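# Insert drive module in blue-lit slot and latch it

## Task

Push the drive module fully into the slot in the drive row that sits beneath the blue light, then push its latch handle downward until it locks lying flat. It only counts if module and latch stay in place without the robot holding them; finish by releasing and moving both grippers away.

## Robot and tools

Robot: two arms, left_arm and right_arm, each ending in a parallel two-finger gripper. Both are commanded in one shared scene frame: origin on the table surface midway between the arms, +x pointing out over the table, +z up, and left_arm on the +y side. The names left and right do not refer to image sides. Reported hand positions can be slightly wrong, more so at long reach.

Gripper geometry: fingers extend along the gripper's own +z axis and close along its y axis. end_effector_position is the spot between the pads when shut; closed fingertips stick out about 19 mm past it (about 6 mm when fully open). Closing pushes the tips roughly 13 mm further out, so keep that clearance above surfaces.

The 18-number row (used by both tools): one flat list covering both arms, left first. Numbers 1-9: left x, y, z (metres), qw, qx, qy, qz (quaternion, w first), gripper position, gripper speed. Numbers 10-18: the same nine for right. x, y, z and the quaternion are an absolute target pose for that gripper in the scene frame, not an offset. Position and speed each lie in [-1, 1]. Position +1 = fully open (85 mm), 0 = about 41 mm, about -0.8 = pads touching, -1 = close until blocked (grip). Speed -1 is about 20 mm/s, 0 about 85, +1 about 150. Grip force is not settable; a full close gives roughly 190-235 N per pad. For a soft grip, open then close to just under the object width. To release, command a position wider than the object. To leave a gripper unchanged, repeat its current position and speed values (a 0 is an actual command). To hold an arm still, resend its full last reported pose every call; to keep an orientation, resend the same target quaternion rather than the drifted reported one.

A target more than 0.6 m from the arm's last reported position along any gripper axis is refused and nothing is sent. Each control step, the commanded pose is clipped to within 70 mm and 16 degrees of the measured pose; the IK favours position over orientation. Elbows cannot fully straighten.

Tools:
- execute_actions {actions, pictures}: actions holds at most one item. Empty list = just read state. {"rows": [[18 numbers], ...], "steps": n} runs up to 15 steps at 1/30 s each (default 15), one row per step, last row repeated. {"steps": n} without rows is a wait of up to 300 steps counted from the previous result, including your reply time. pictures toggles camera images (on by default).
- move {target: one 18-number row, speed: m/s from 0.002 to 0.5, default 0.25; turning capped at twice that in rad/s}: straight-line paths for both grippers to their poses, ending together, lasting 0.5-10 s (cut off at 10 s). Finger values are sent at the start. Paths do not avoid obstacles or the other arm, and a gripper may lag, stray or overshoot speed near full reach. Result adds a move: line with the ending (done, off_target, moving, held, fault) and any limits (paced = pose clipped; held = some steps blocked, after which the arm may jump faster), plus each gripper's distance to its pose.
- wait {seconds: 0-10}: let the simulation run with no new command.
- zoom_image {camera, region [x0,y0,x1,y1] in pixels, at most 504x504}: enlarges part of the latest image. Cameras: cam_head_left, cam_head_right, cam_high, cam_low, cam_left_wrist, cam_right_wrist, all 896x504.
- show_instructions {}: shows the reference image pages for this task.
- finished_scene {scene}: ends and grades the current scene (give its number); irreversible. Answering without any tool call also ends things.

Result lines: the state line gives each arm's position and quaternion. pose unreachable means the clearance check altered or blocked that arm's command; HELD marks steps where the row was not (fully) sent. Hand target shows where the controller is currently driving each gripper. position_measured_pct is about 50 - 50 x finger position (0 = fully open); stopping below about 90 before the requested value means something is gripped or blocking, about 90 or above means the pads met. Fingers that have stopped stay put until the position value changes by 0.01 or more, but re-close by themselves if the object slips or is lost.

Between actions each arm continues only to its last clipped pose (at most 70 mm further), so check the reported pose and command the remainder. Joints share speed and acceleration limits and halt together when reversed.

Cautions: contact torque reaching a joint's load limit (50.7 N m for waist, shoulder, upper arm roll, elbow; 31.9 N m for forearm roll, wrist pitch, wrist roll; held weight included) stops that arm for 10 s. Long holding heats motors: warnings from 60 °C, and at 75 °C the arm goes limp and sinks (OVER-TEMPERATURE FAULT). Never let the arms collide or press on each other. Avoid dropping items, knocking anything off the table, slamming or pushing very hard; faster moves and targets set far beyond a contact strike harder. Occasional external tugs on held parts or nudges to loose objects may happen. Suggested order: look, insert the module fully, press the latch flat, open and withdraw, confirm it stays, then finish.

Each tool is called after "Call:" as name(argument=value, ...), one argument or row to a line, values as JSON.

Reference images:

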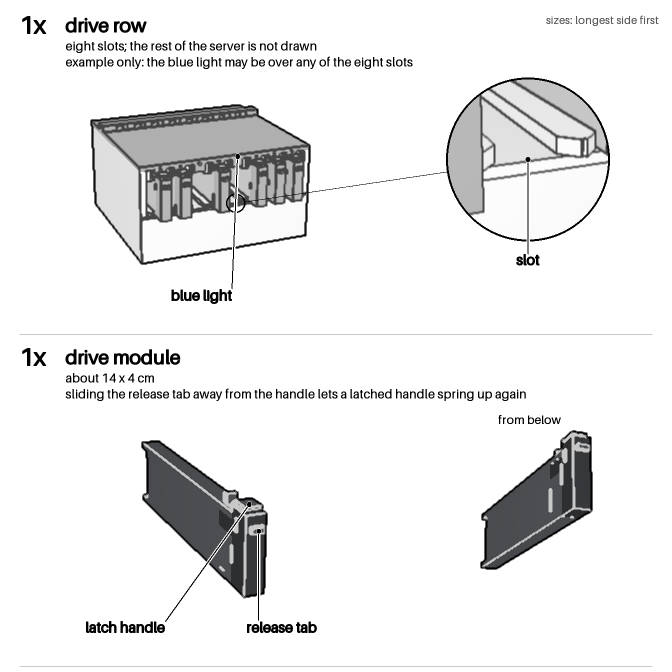

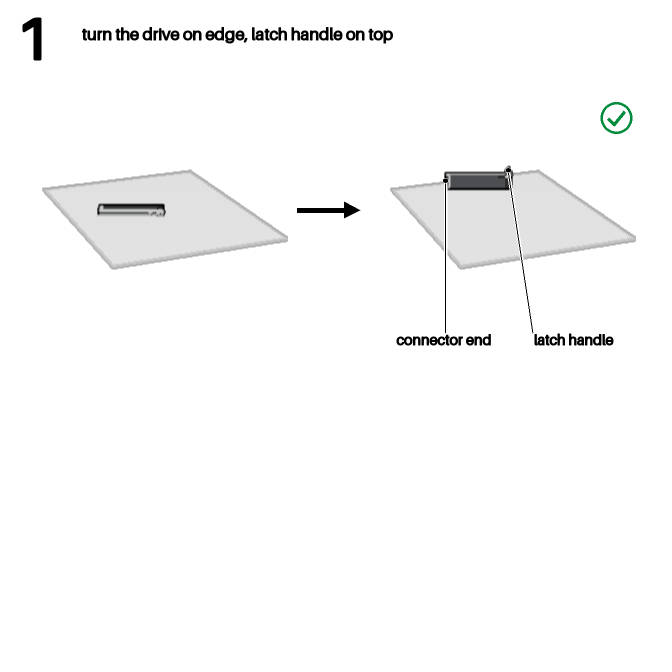

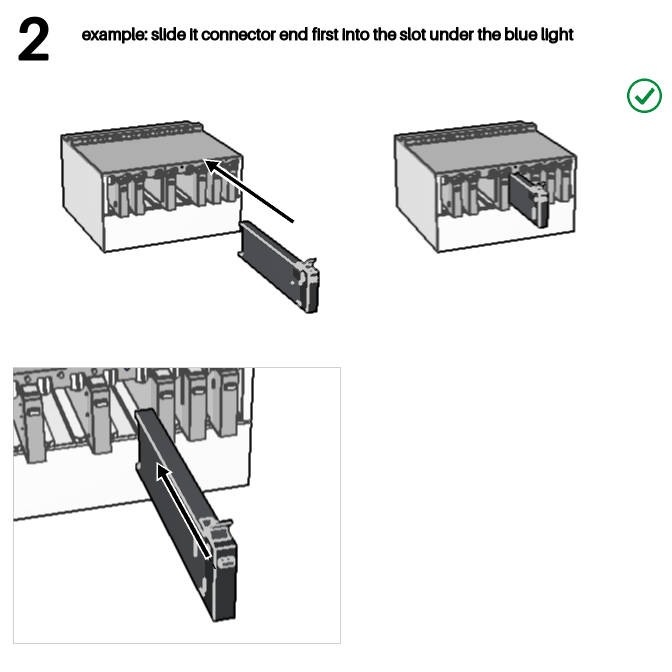

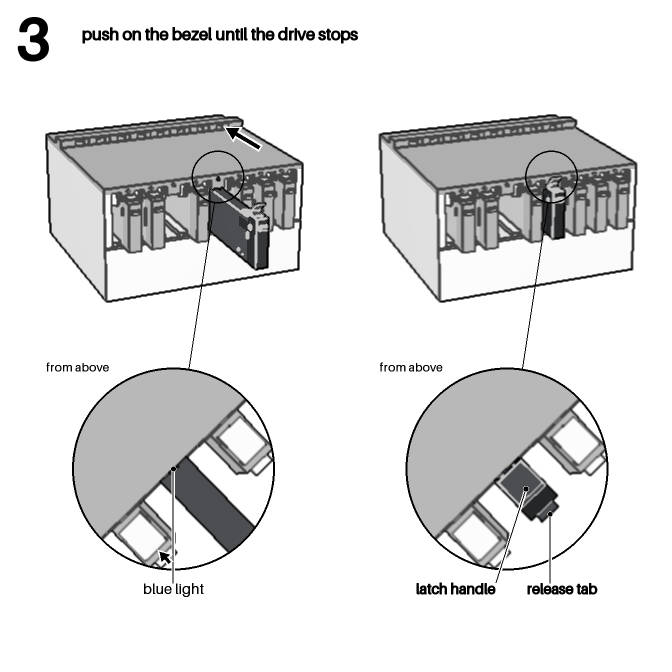

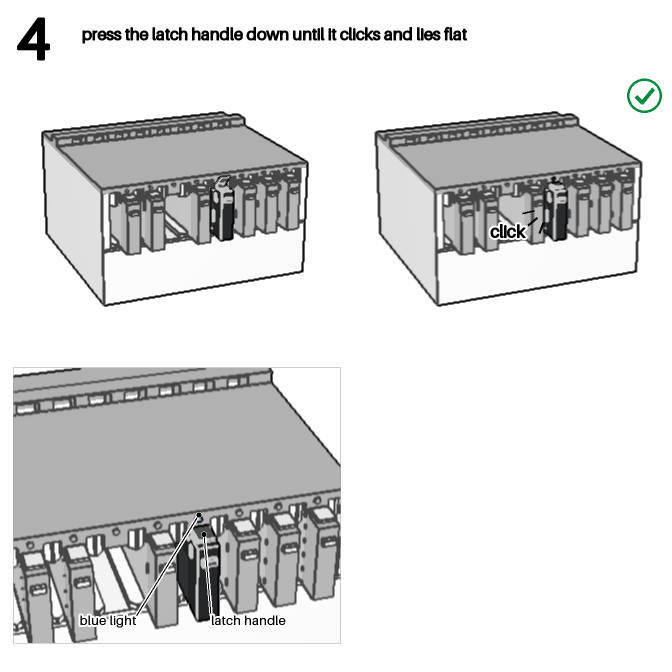

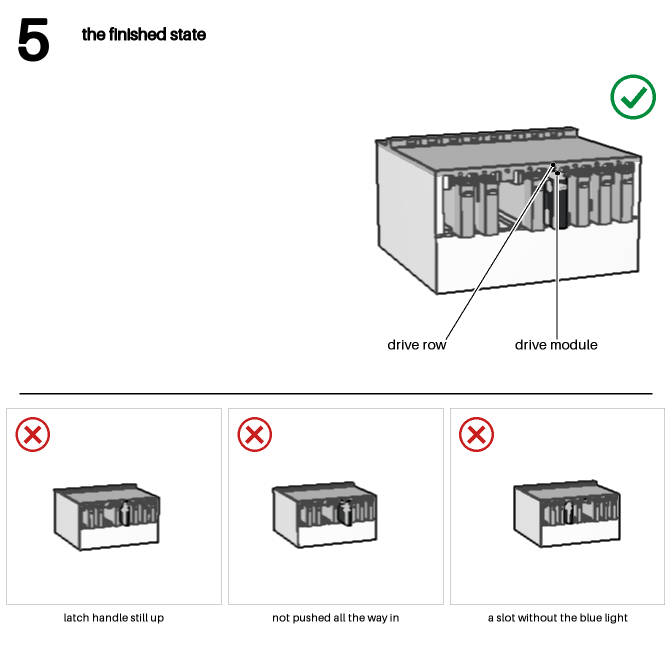

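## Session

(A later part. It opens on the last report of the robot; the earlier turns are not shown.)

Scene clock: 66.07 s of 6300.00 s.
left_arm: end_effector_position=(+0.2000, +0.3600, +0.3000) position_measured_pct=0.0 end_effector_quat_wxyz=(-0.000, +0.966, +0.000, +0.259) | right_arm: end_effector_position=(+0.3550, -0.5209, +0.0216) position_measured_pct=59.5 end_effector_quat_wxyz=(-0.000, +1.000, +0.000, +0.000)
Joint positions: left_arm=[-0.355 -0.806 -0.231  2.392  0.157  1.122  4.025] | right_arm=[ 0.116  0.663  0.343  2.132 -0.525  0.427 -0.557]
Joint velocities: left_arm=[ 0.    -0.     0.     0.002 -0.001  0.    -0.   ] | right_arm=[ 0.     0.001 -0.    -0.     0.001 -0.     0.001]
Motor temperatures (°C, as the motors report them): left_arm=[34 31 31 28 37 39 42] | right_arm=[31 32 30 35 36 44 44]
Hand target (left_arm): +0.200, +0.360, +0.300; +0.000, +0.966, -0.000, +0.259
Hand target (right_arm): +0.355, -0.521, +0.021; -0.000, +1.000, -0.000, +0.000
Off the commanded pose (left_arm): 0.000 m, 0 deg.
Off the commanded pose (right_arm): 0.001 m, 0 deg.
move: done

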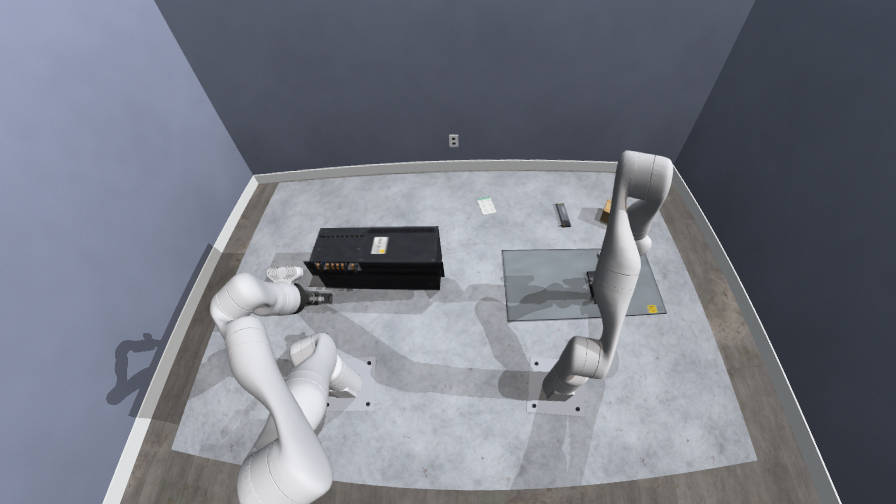

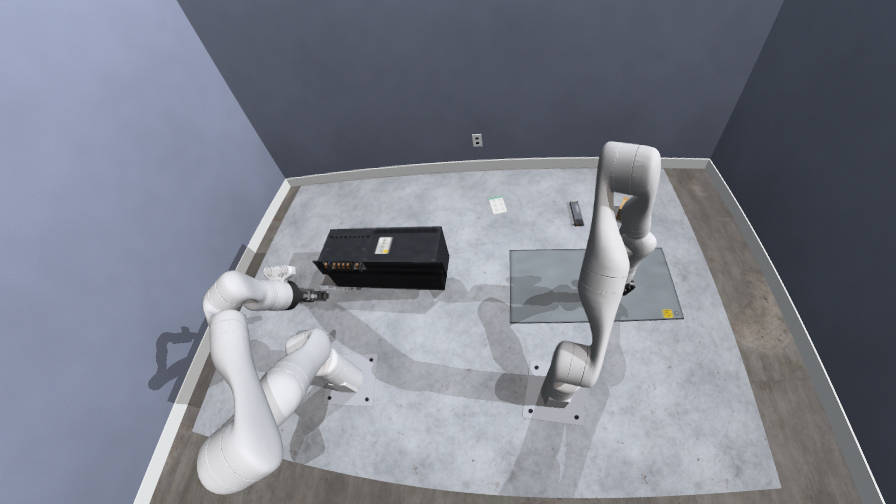

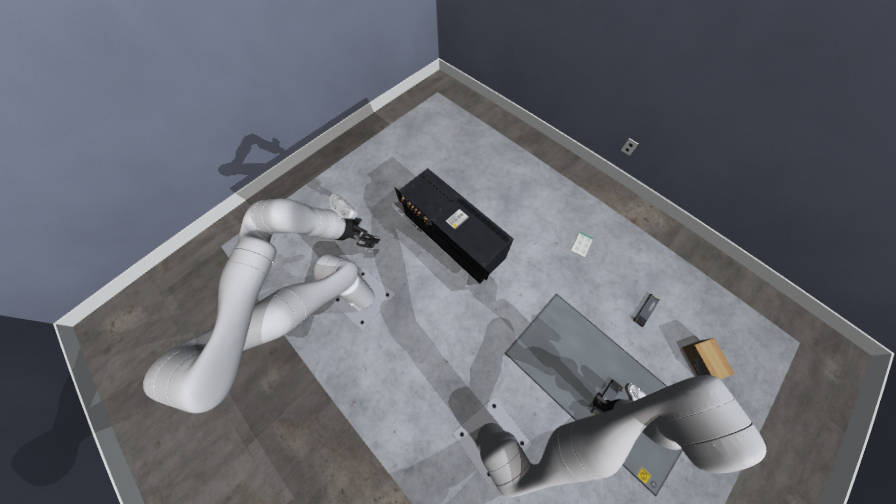

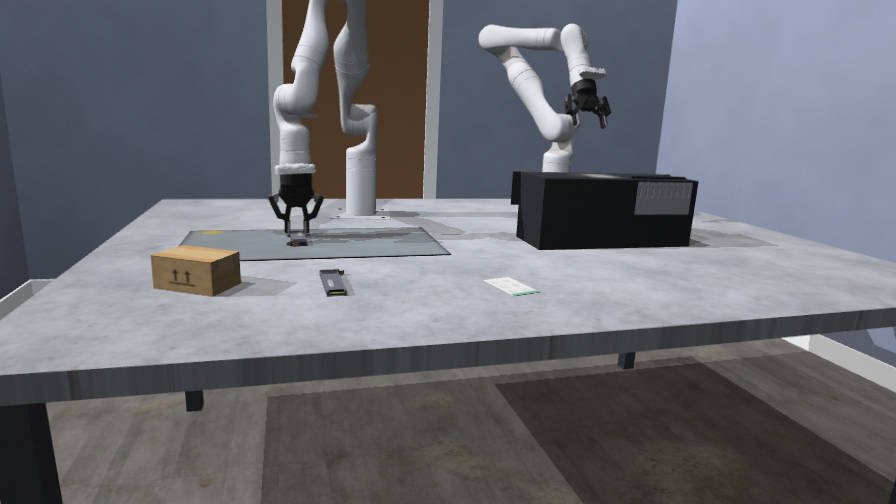

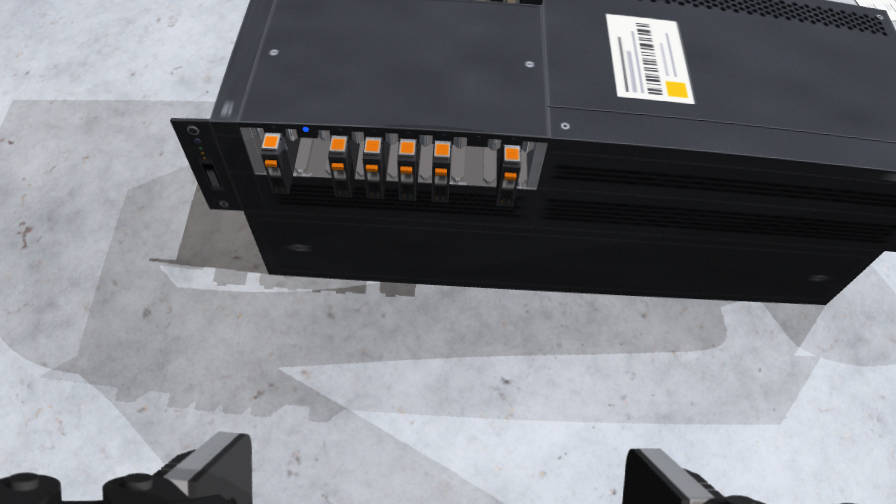

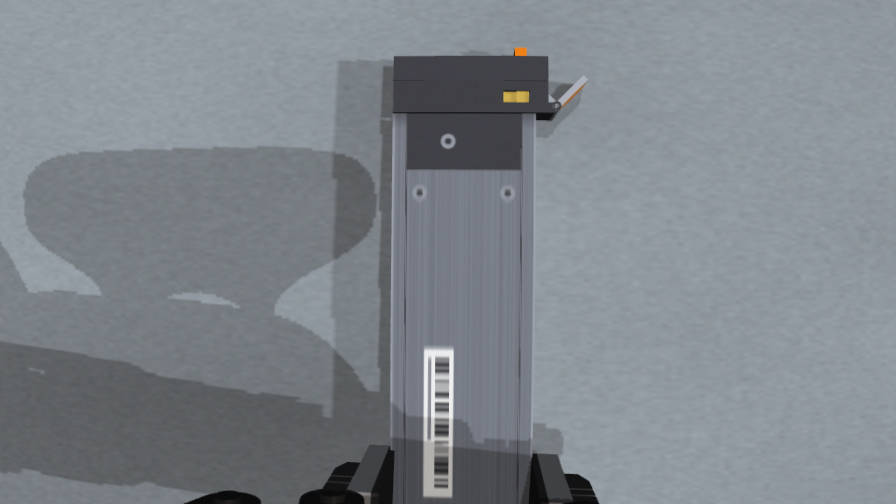

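Call:
move(
  target=[0.2,0.36,0.3,0,0.966,0,0.259,1,0,0.355,-0.5,0.15,0,1,0,0,-0.3,-0.5],
  speed=0.15,
)

Call:
move(
  target=[0.2,0.36,0.3,0,0.966,0,0.259,1,0,0.36,-0.3,0.25,0,0.26,0.966,0,-0.3,-0.5],
)

Call:
move(
  target=[0.25,0.014,0.39,0,0.966,0,0.259,0,0,0.38,0.0,0.3,0,0,0.7071,0.7071,-0.3,-0.5],
)

Scene clock: 84.87 s of 6300.00 s.
left_arm: end_effector_position=(+0.2000, +0.3600, +0.3000) position_measured_pct=0.0 end_effector_quat_wxyz=(-0.000, +0.966, +0.000, +0.259) | right_arm: end_effector_position=(+0.3552, -0.5001, +0.1499) position_measured_pct=59.5 end_effector_quat_wxyz=(-0.000, +1.000, +0.000, -0.000)
Joint positions: left_arm=[-0.355 -0.806 -0.231  2.392  0.157  1.122  4.025] | right_arm=[-0.125  0.367  0.567  2.045 -0.271  0.801 -0.83 ]
Joint velocities: left_arm=[-0.    -0.001  0.     0.002 -0.002 -0.001 -0.   ] | right_arm=[-0.005 -0.005 -0.002 -0.001  0.002  0.    -0.002]
Motor temperatures (°C, as the motors report them): left_arm=[34 31 31 28 37 39 42] | right_arm=[31 32 30 35 36 44 44]
Hand target (left_arm): +0.200, +0.360, +0.300; +0.000, +0.966, -0.000, +0.259
Hand target (right_arm): +0.355, -0.500, +0.150; -0.000, +1.000, +0.001, +0.000
Off the commanded pose (left_arm): 0.000 m, 0 deg.
Off the commanded pose (right_arm): 0.000 m, 0 deg.
After step 90, 14.47 s passed at rest.
move: done

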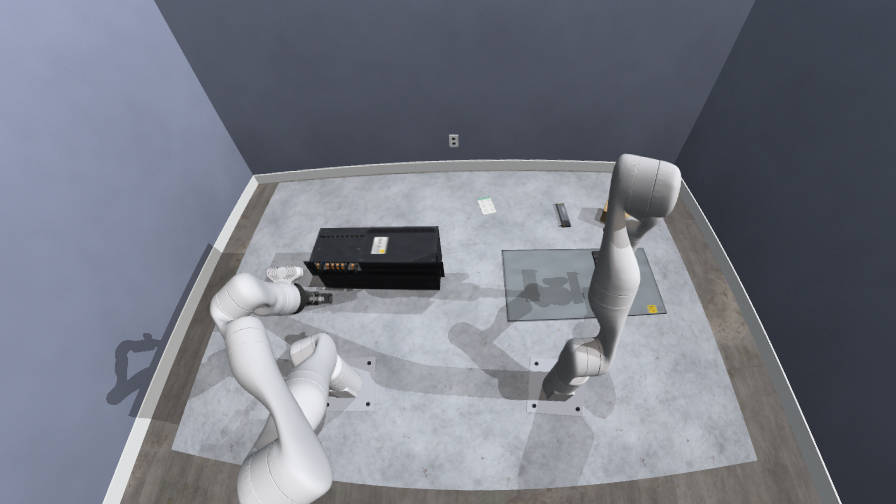

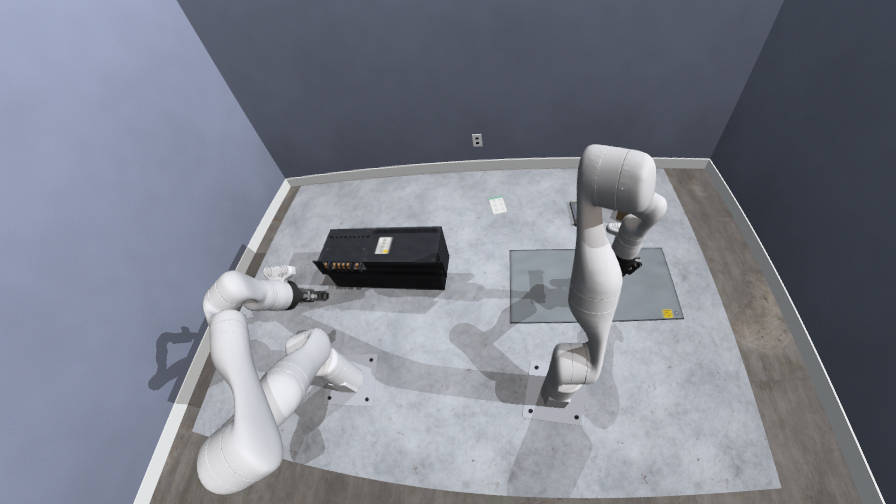

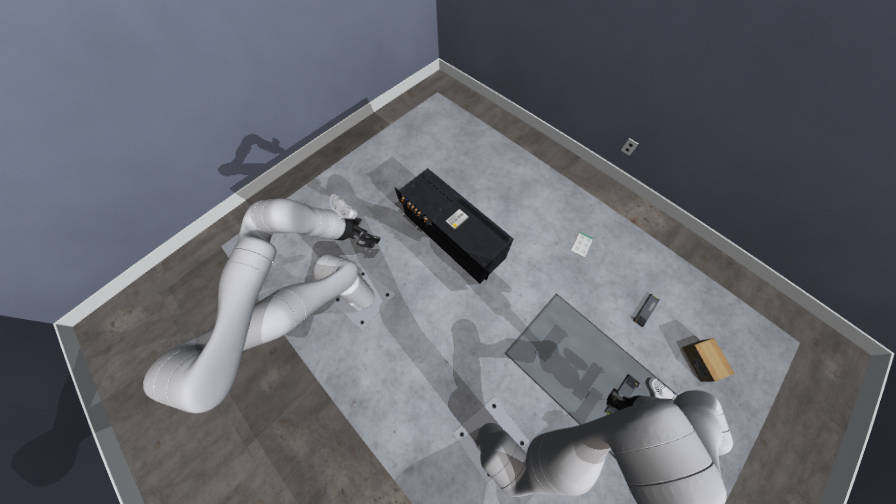

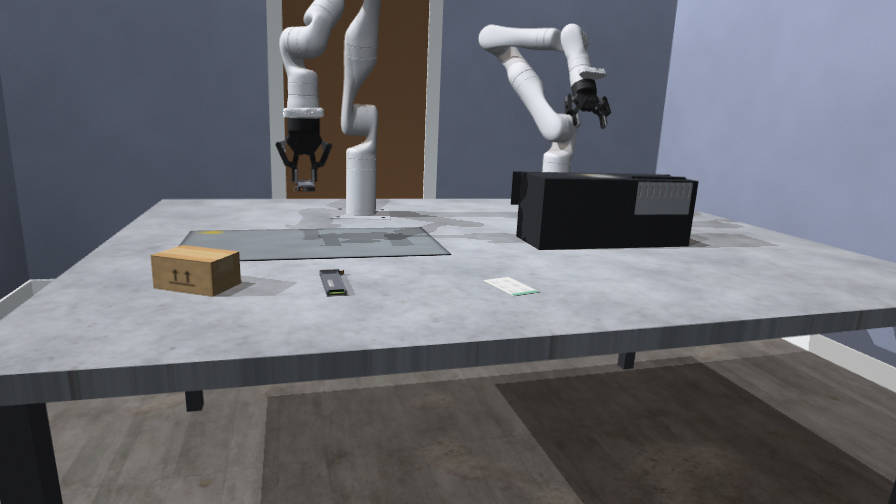

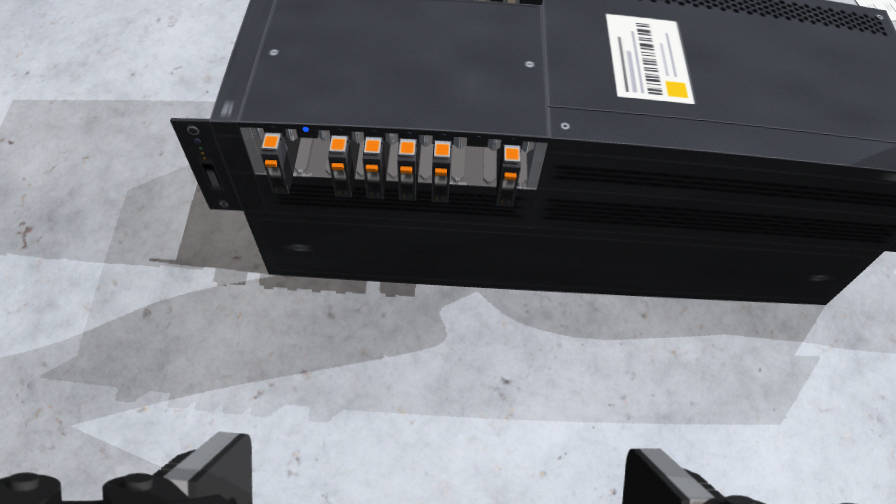

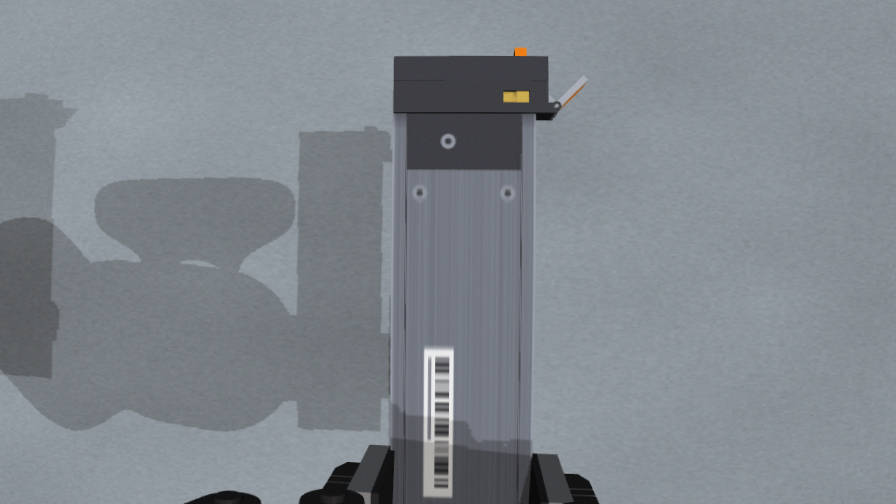

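Scene clock: 90.47 s of 6300.00 s.
left_arm: end_effector_position=(+0.2000, +0.3600, +0.3000) position_measured_pct=0.0 end_effector_quat_wxyz=(-0.000, +0.966, +0.000, +0.259) | right_arm: end_effector_position=(+0.3595, -0.2994, +0.2502) position_measured_pct=59.5 end_effector_quat_wxyz=(-0.001, +0.260, +0.966, +0.000)
Joint positions: left_arm=[-0.355 -0.806 -0.231  2.392  0.157  1.122  4.025] | right_arm=[-0.328  0.083  0.041  1.959 -0.005  1.101  0.898]
Joint velocities: left_arm=[ 0.     0.     0.     0.002 -0.    -0.    -0.   ] | right_arm=[-0.     0.001 -0.001 -0.001 -0.     0.     0.003]
Motor temperatures (°C, as the motors report them): left_arm=[34 31 31 28 37 39 42] | right_arm=[31 32 30 35 36 44 44]
Hand target (left_arm): +0.200, +0.360, +0.300; +0.000, +0.966, -0.000, +0.259
Hand target (right_arm): +0.359, -0.299, +0.250; -0.001, +0.259, +0.966, +0.000
Off the commanded pose (left_arm): 0.000 m, 0 deg.
Off the commanded pose (right_arm): 0.001 m, 0 deg.
move: done

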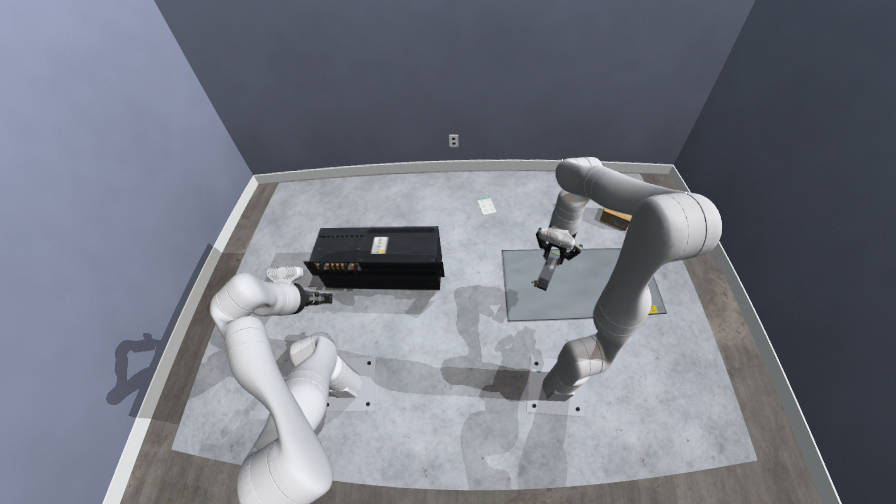

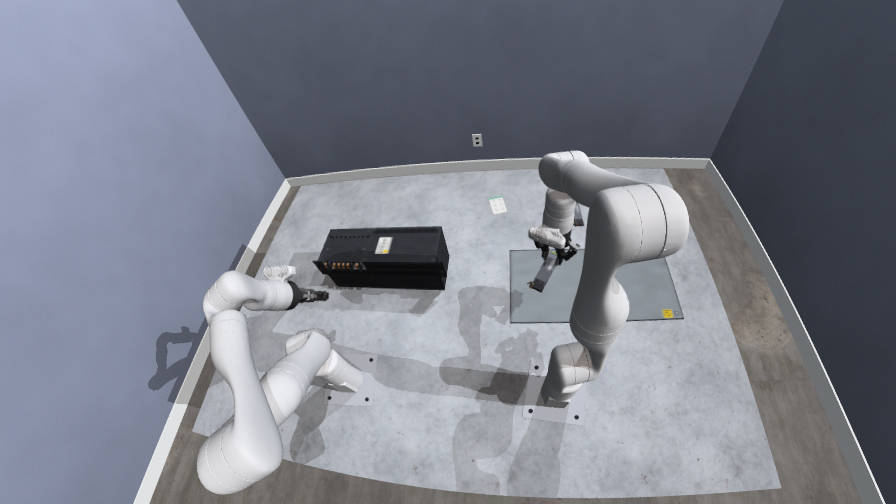

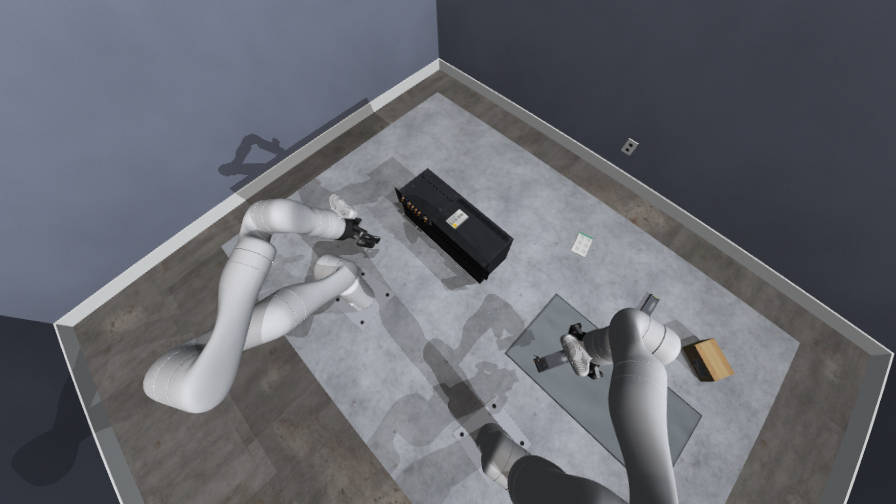

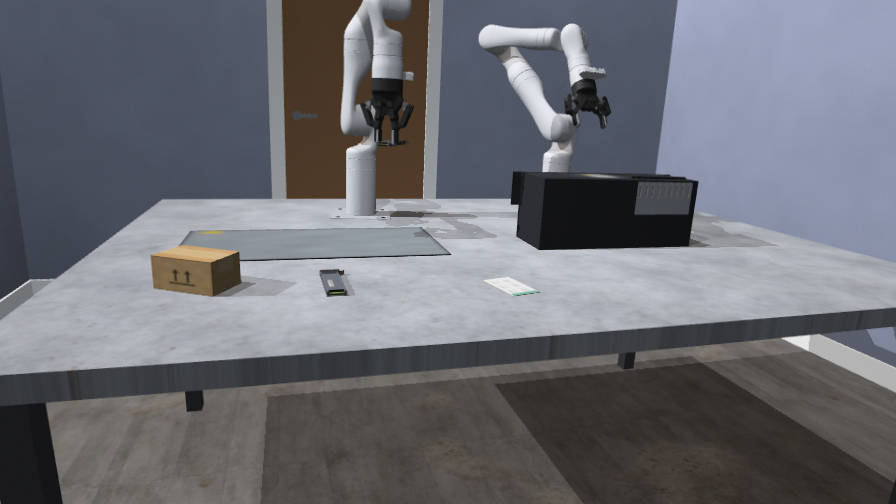

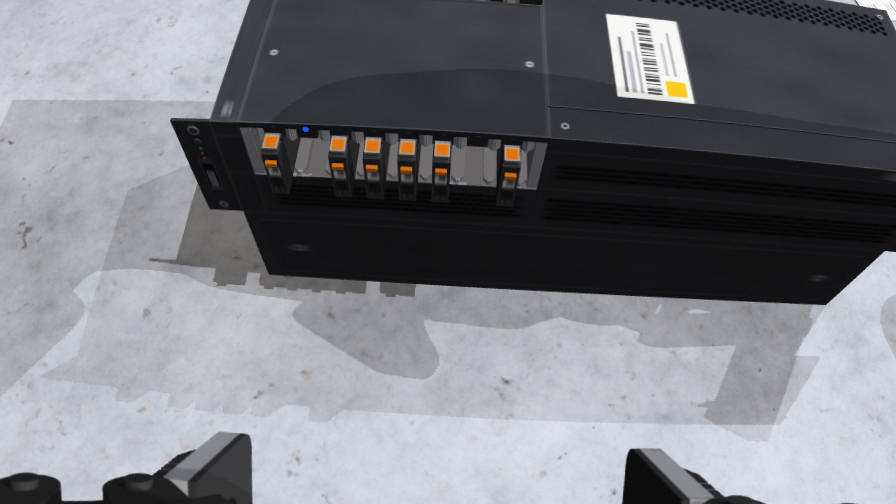

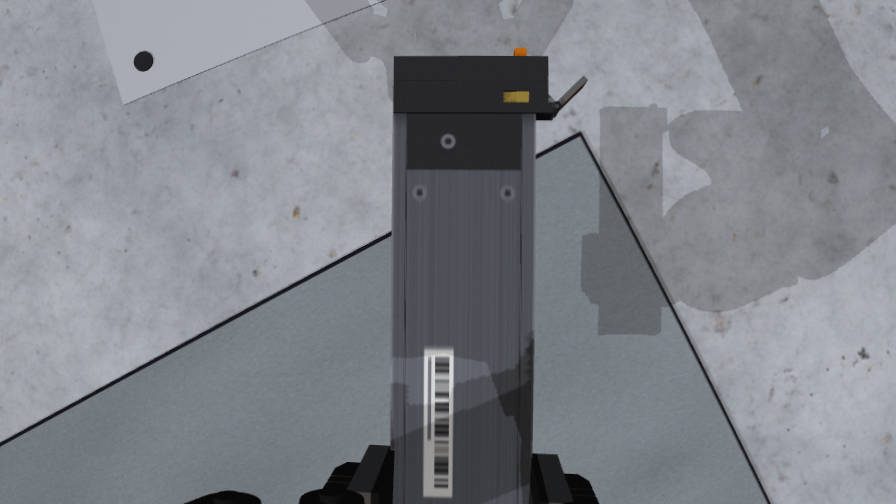

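Scene clock: 94.17 s of 6300.00 s.
left_arm: end_effector_position=(+0.2494, +0.0143, +0.3896) position_measured_pct=49.6 end_effector_quat_wxyz=(-0.001, +0.966, +0.000, +0.259) | right_arm: end_effector_position=(+0.3809, -0.0013, +0.3010) position_measured_pct=59.5 end_effector_quat_wxyz=(+0.003, +0.001, +0.708, +0.707)
Joint positions: left_arm=[-0.759 -1.015  0.805  1.711  0.728  1.584  4.818] | right_arm=[-0.11   0.696 -0.18   2.234 -1.659  1.432  2.937]
Joint velocities: left_arm=[-0.005  0.001 -0.    -0.004 -0.003  0.     0.003] | right_arm=[ 0.     0.017 -0.003 -0.001  0.     0.     0.003]
Motor temperatures (°C, as the motors report them): left_arm=[34 31 31 28 37 39 42] | right_arm=[31 32 30 35 36 44 44]
Hand target (left_arm): +0.250, +0.014, +0.390; -0.001, +0.966, +0.001, +0.259
Hand target (right_arm): +0.381, -0.001, +0.300; +0.002, +0.001, +0.708, +0.707
Off the commanded pose (left_arm): 0.001 m, 0 deg.
Off the commanded pose (right_arm): 0.002 m, 0 deg.
move: done

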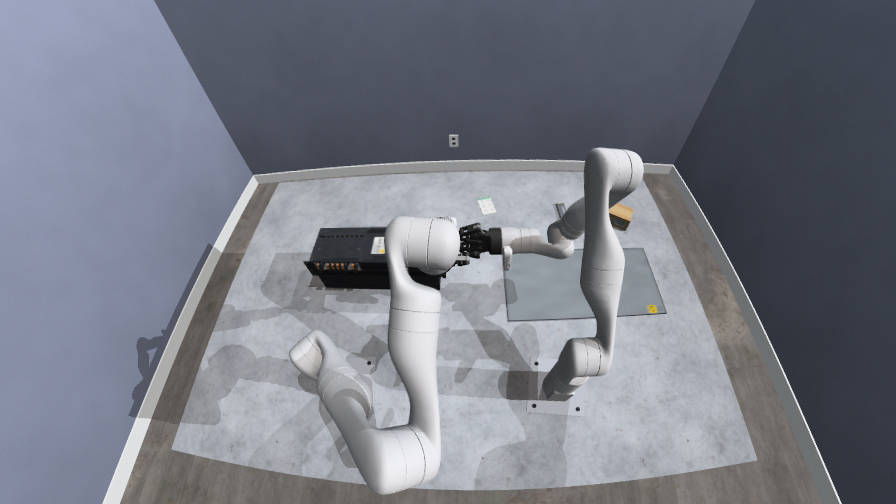

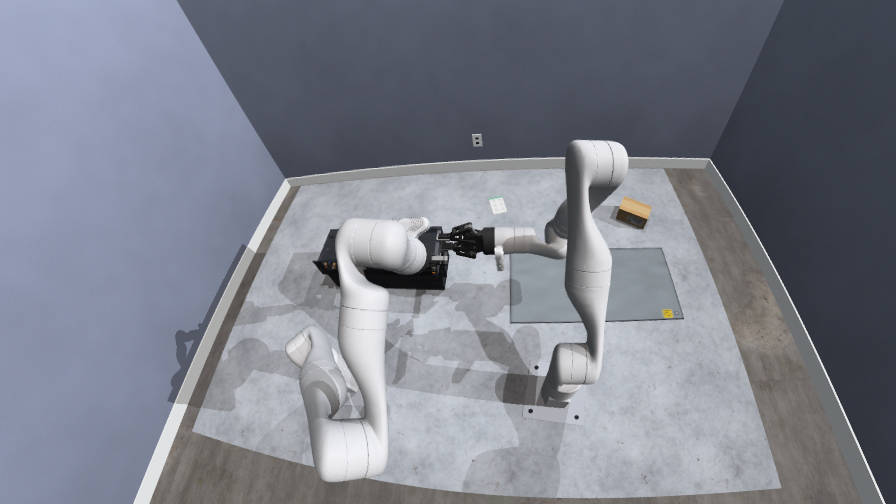

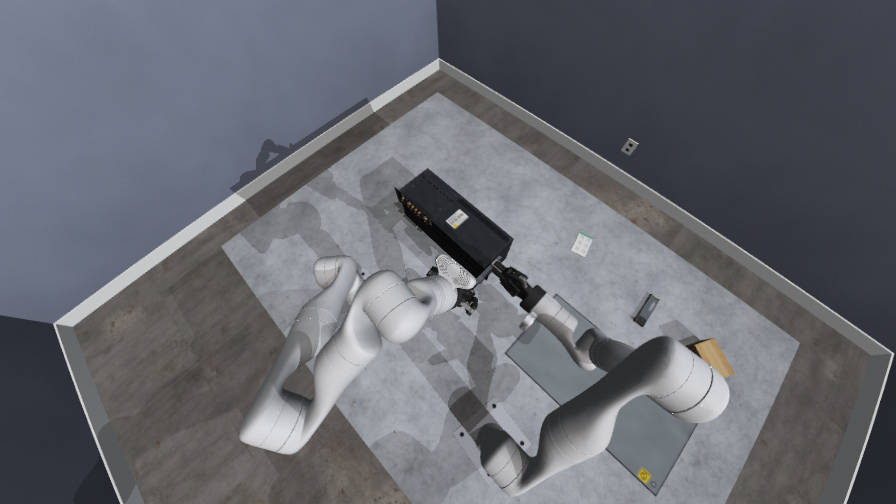

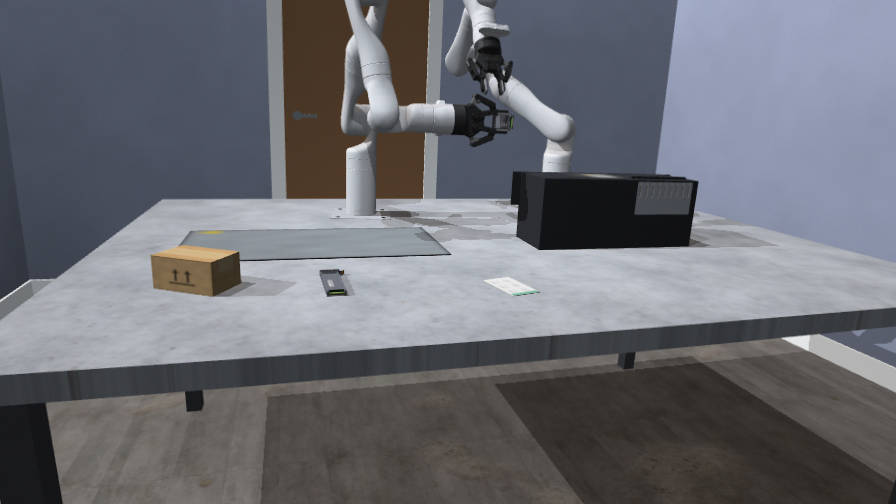

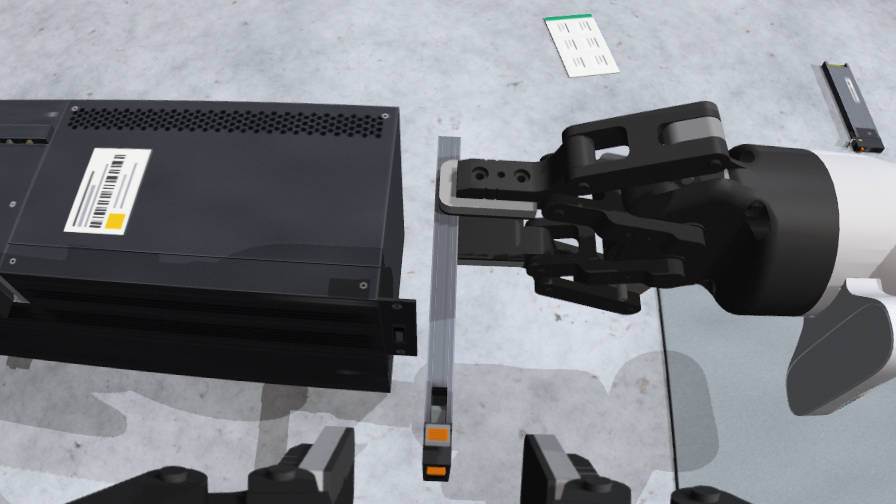

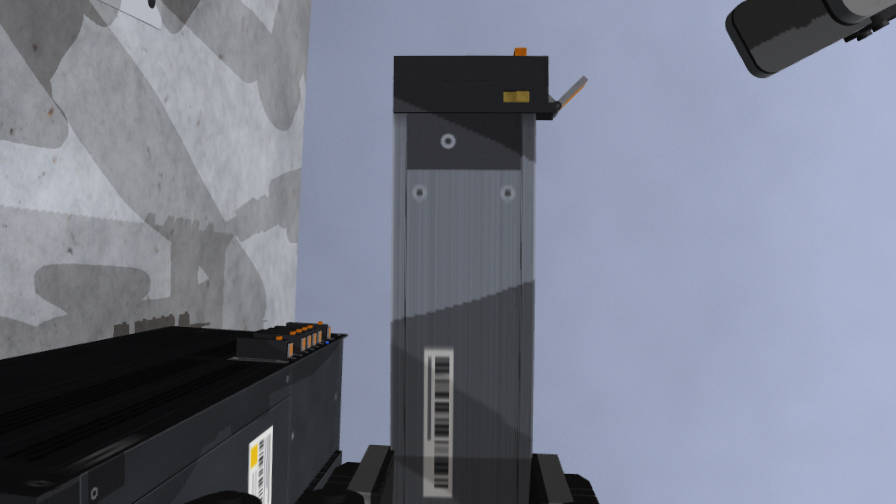

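Call:
move(
  target=[0.318,0.014,0.306,0,0.966,0,0.259,0,0,0.38,0.0,0.3,0,0,0.7071,0.7071,-0.3,-0.5],
  speed=0.1,
)

Scene clock: 103.73 s of 6300.00 s.
left_arm: end_effector_position=(+0.3179, +0.0138, +0.3060) position_measured_pct=49.6 end_effector_quat_wxyz=(-0.000, +0.966, -0.001, +0.259) | right_arm: end_effector_position=(+0.3800, +0.0000, +0.3000) position_measured_pct=59.5 end_effector_quat_wxyz=(+0.000, +0.000, +0.707, +0.707)
Joint positions: left_arm=[-0.91  -1.066  0.989  1.886  0.886  1.36   4.692] | right_arm=[-0.112  0.701 -0.181  2.231 -1.657  1.433  2.937]
Joint velocities: left_arm=[-0.006  0.001  0.001 -0.001  0.001 -0.003  0.   ] | right_arm=[-0.     0.002 -0.002  0.     0.     0.001  0.   ]
Motor temperatures (°C, as the motors report them): left_arm=[34 31 31 28 37 39 42] | right_arm=[31 32 30 35 36 44 44]
Hand target (left_arm): +0.318, +0.014, +0.306; -0.000, +0.966, -0.000, +0.259
Hand target (right_arm): +0.380, +0.000, +0.300; +0.000, +0.000, +0.707, +0.707
Off the commanded pose (left_arm): 0.000 m, 0 deg.
Off the commanded pose (right_arm): 0.000 m, 0 deg.
After step 90, 5.13 s passed at rest.
move: done

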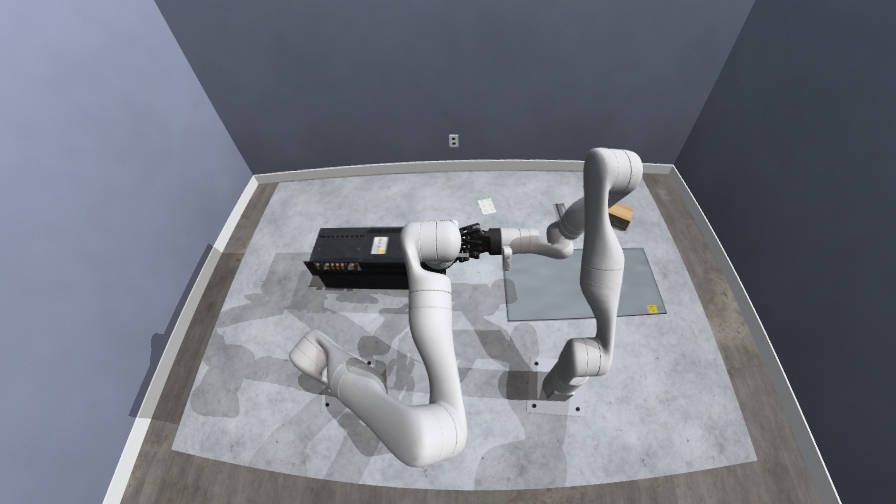

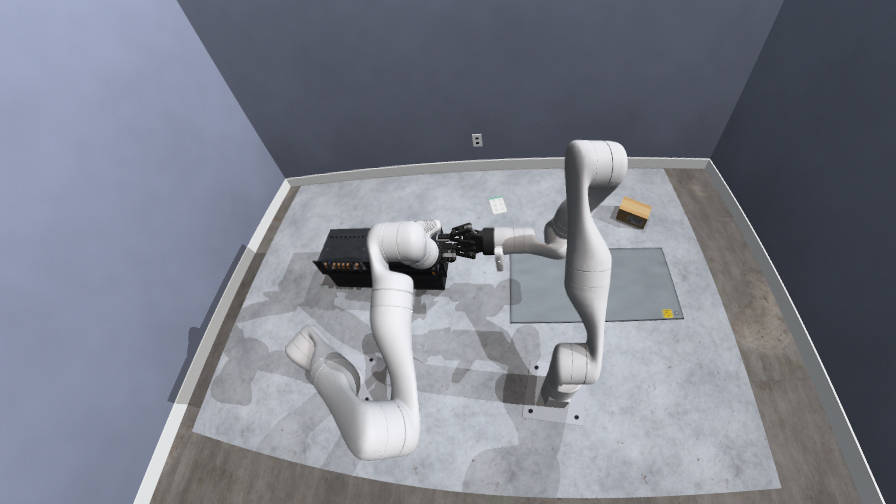

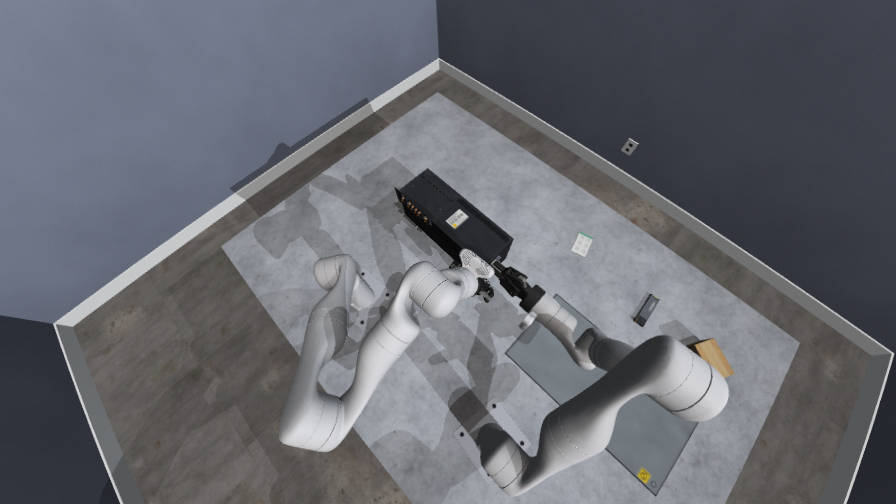

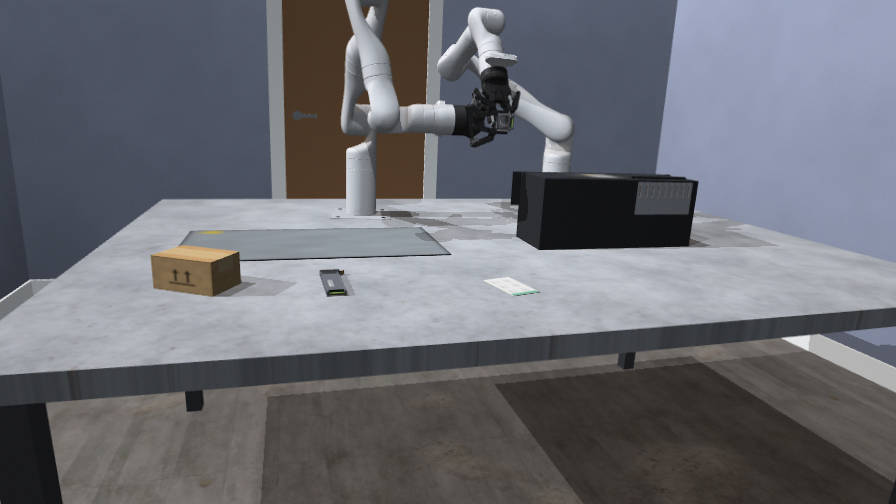

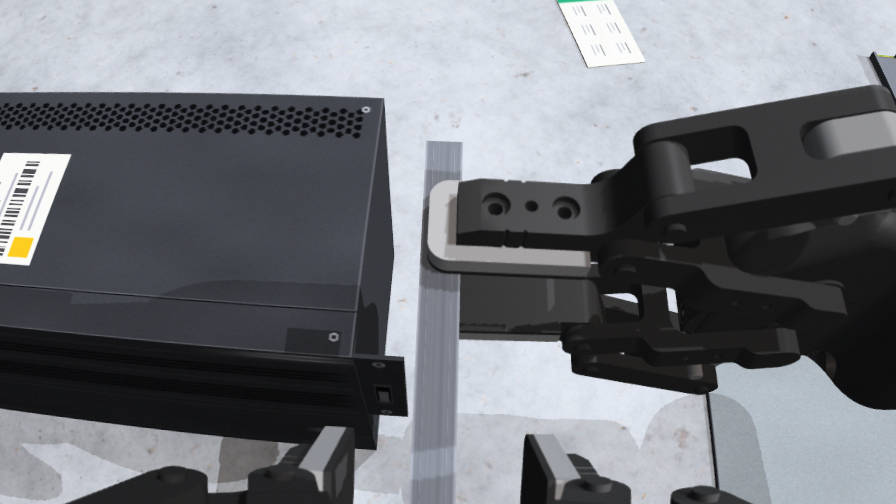

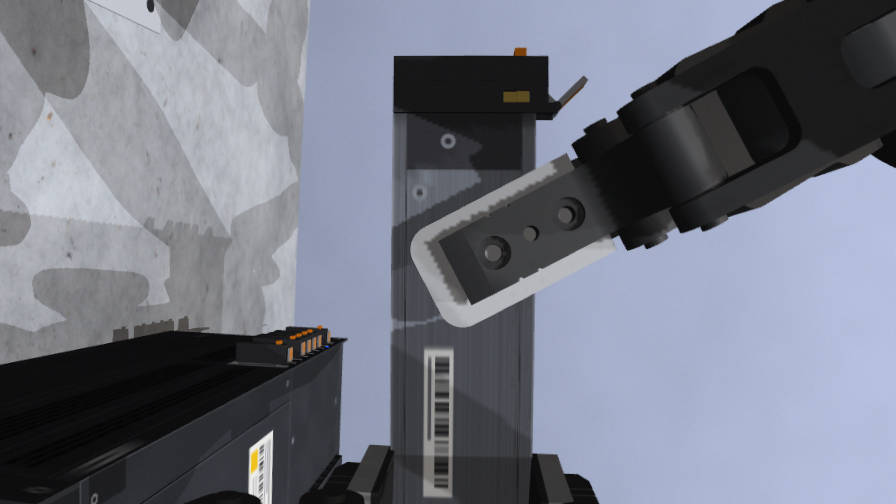

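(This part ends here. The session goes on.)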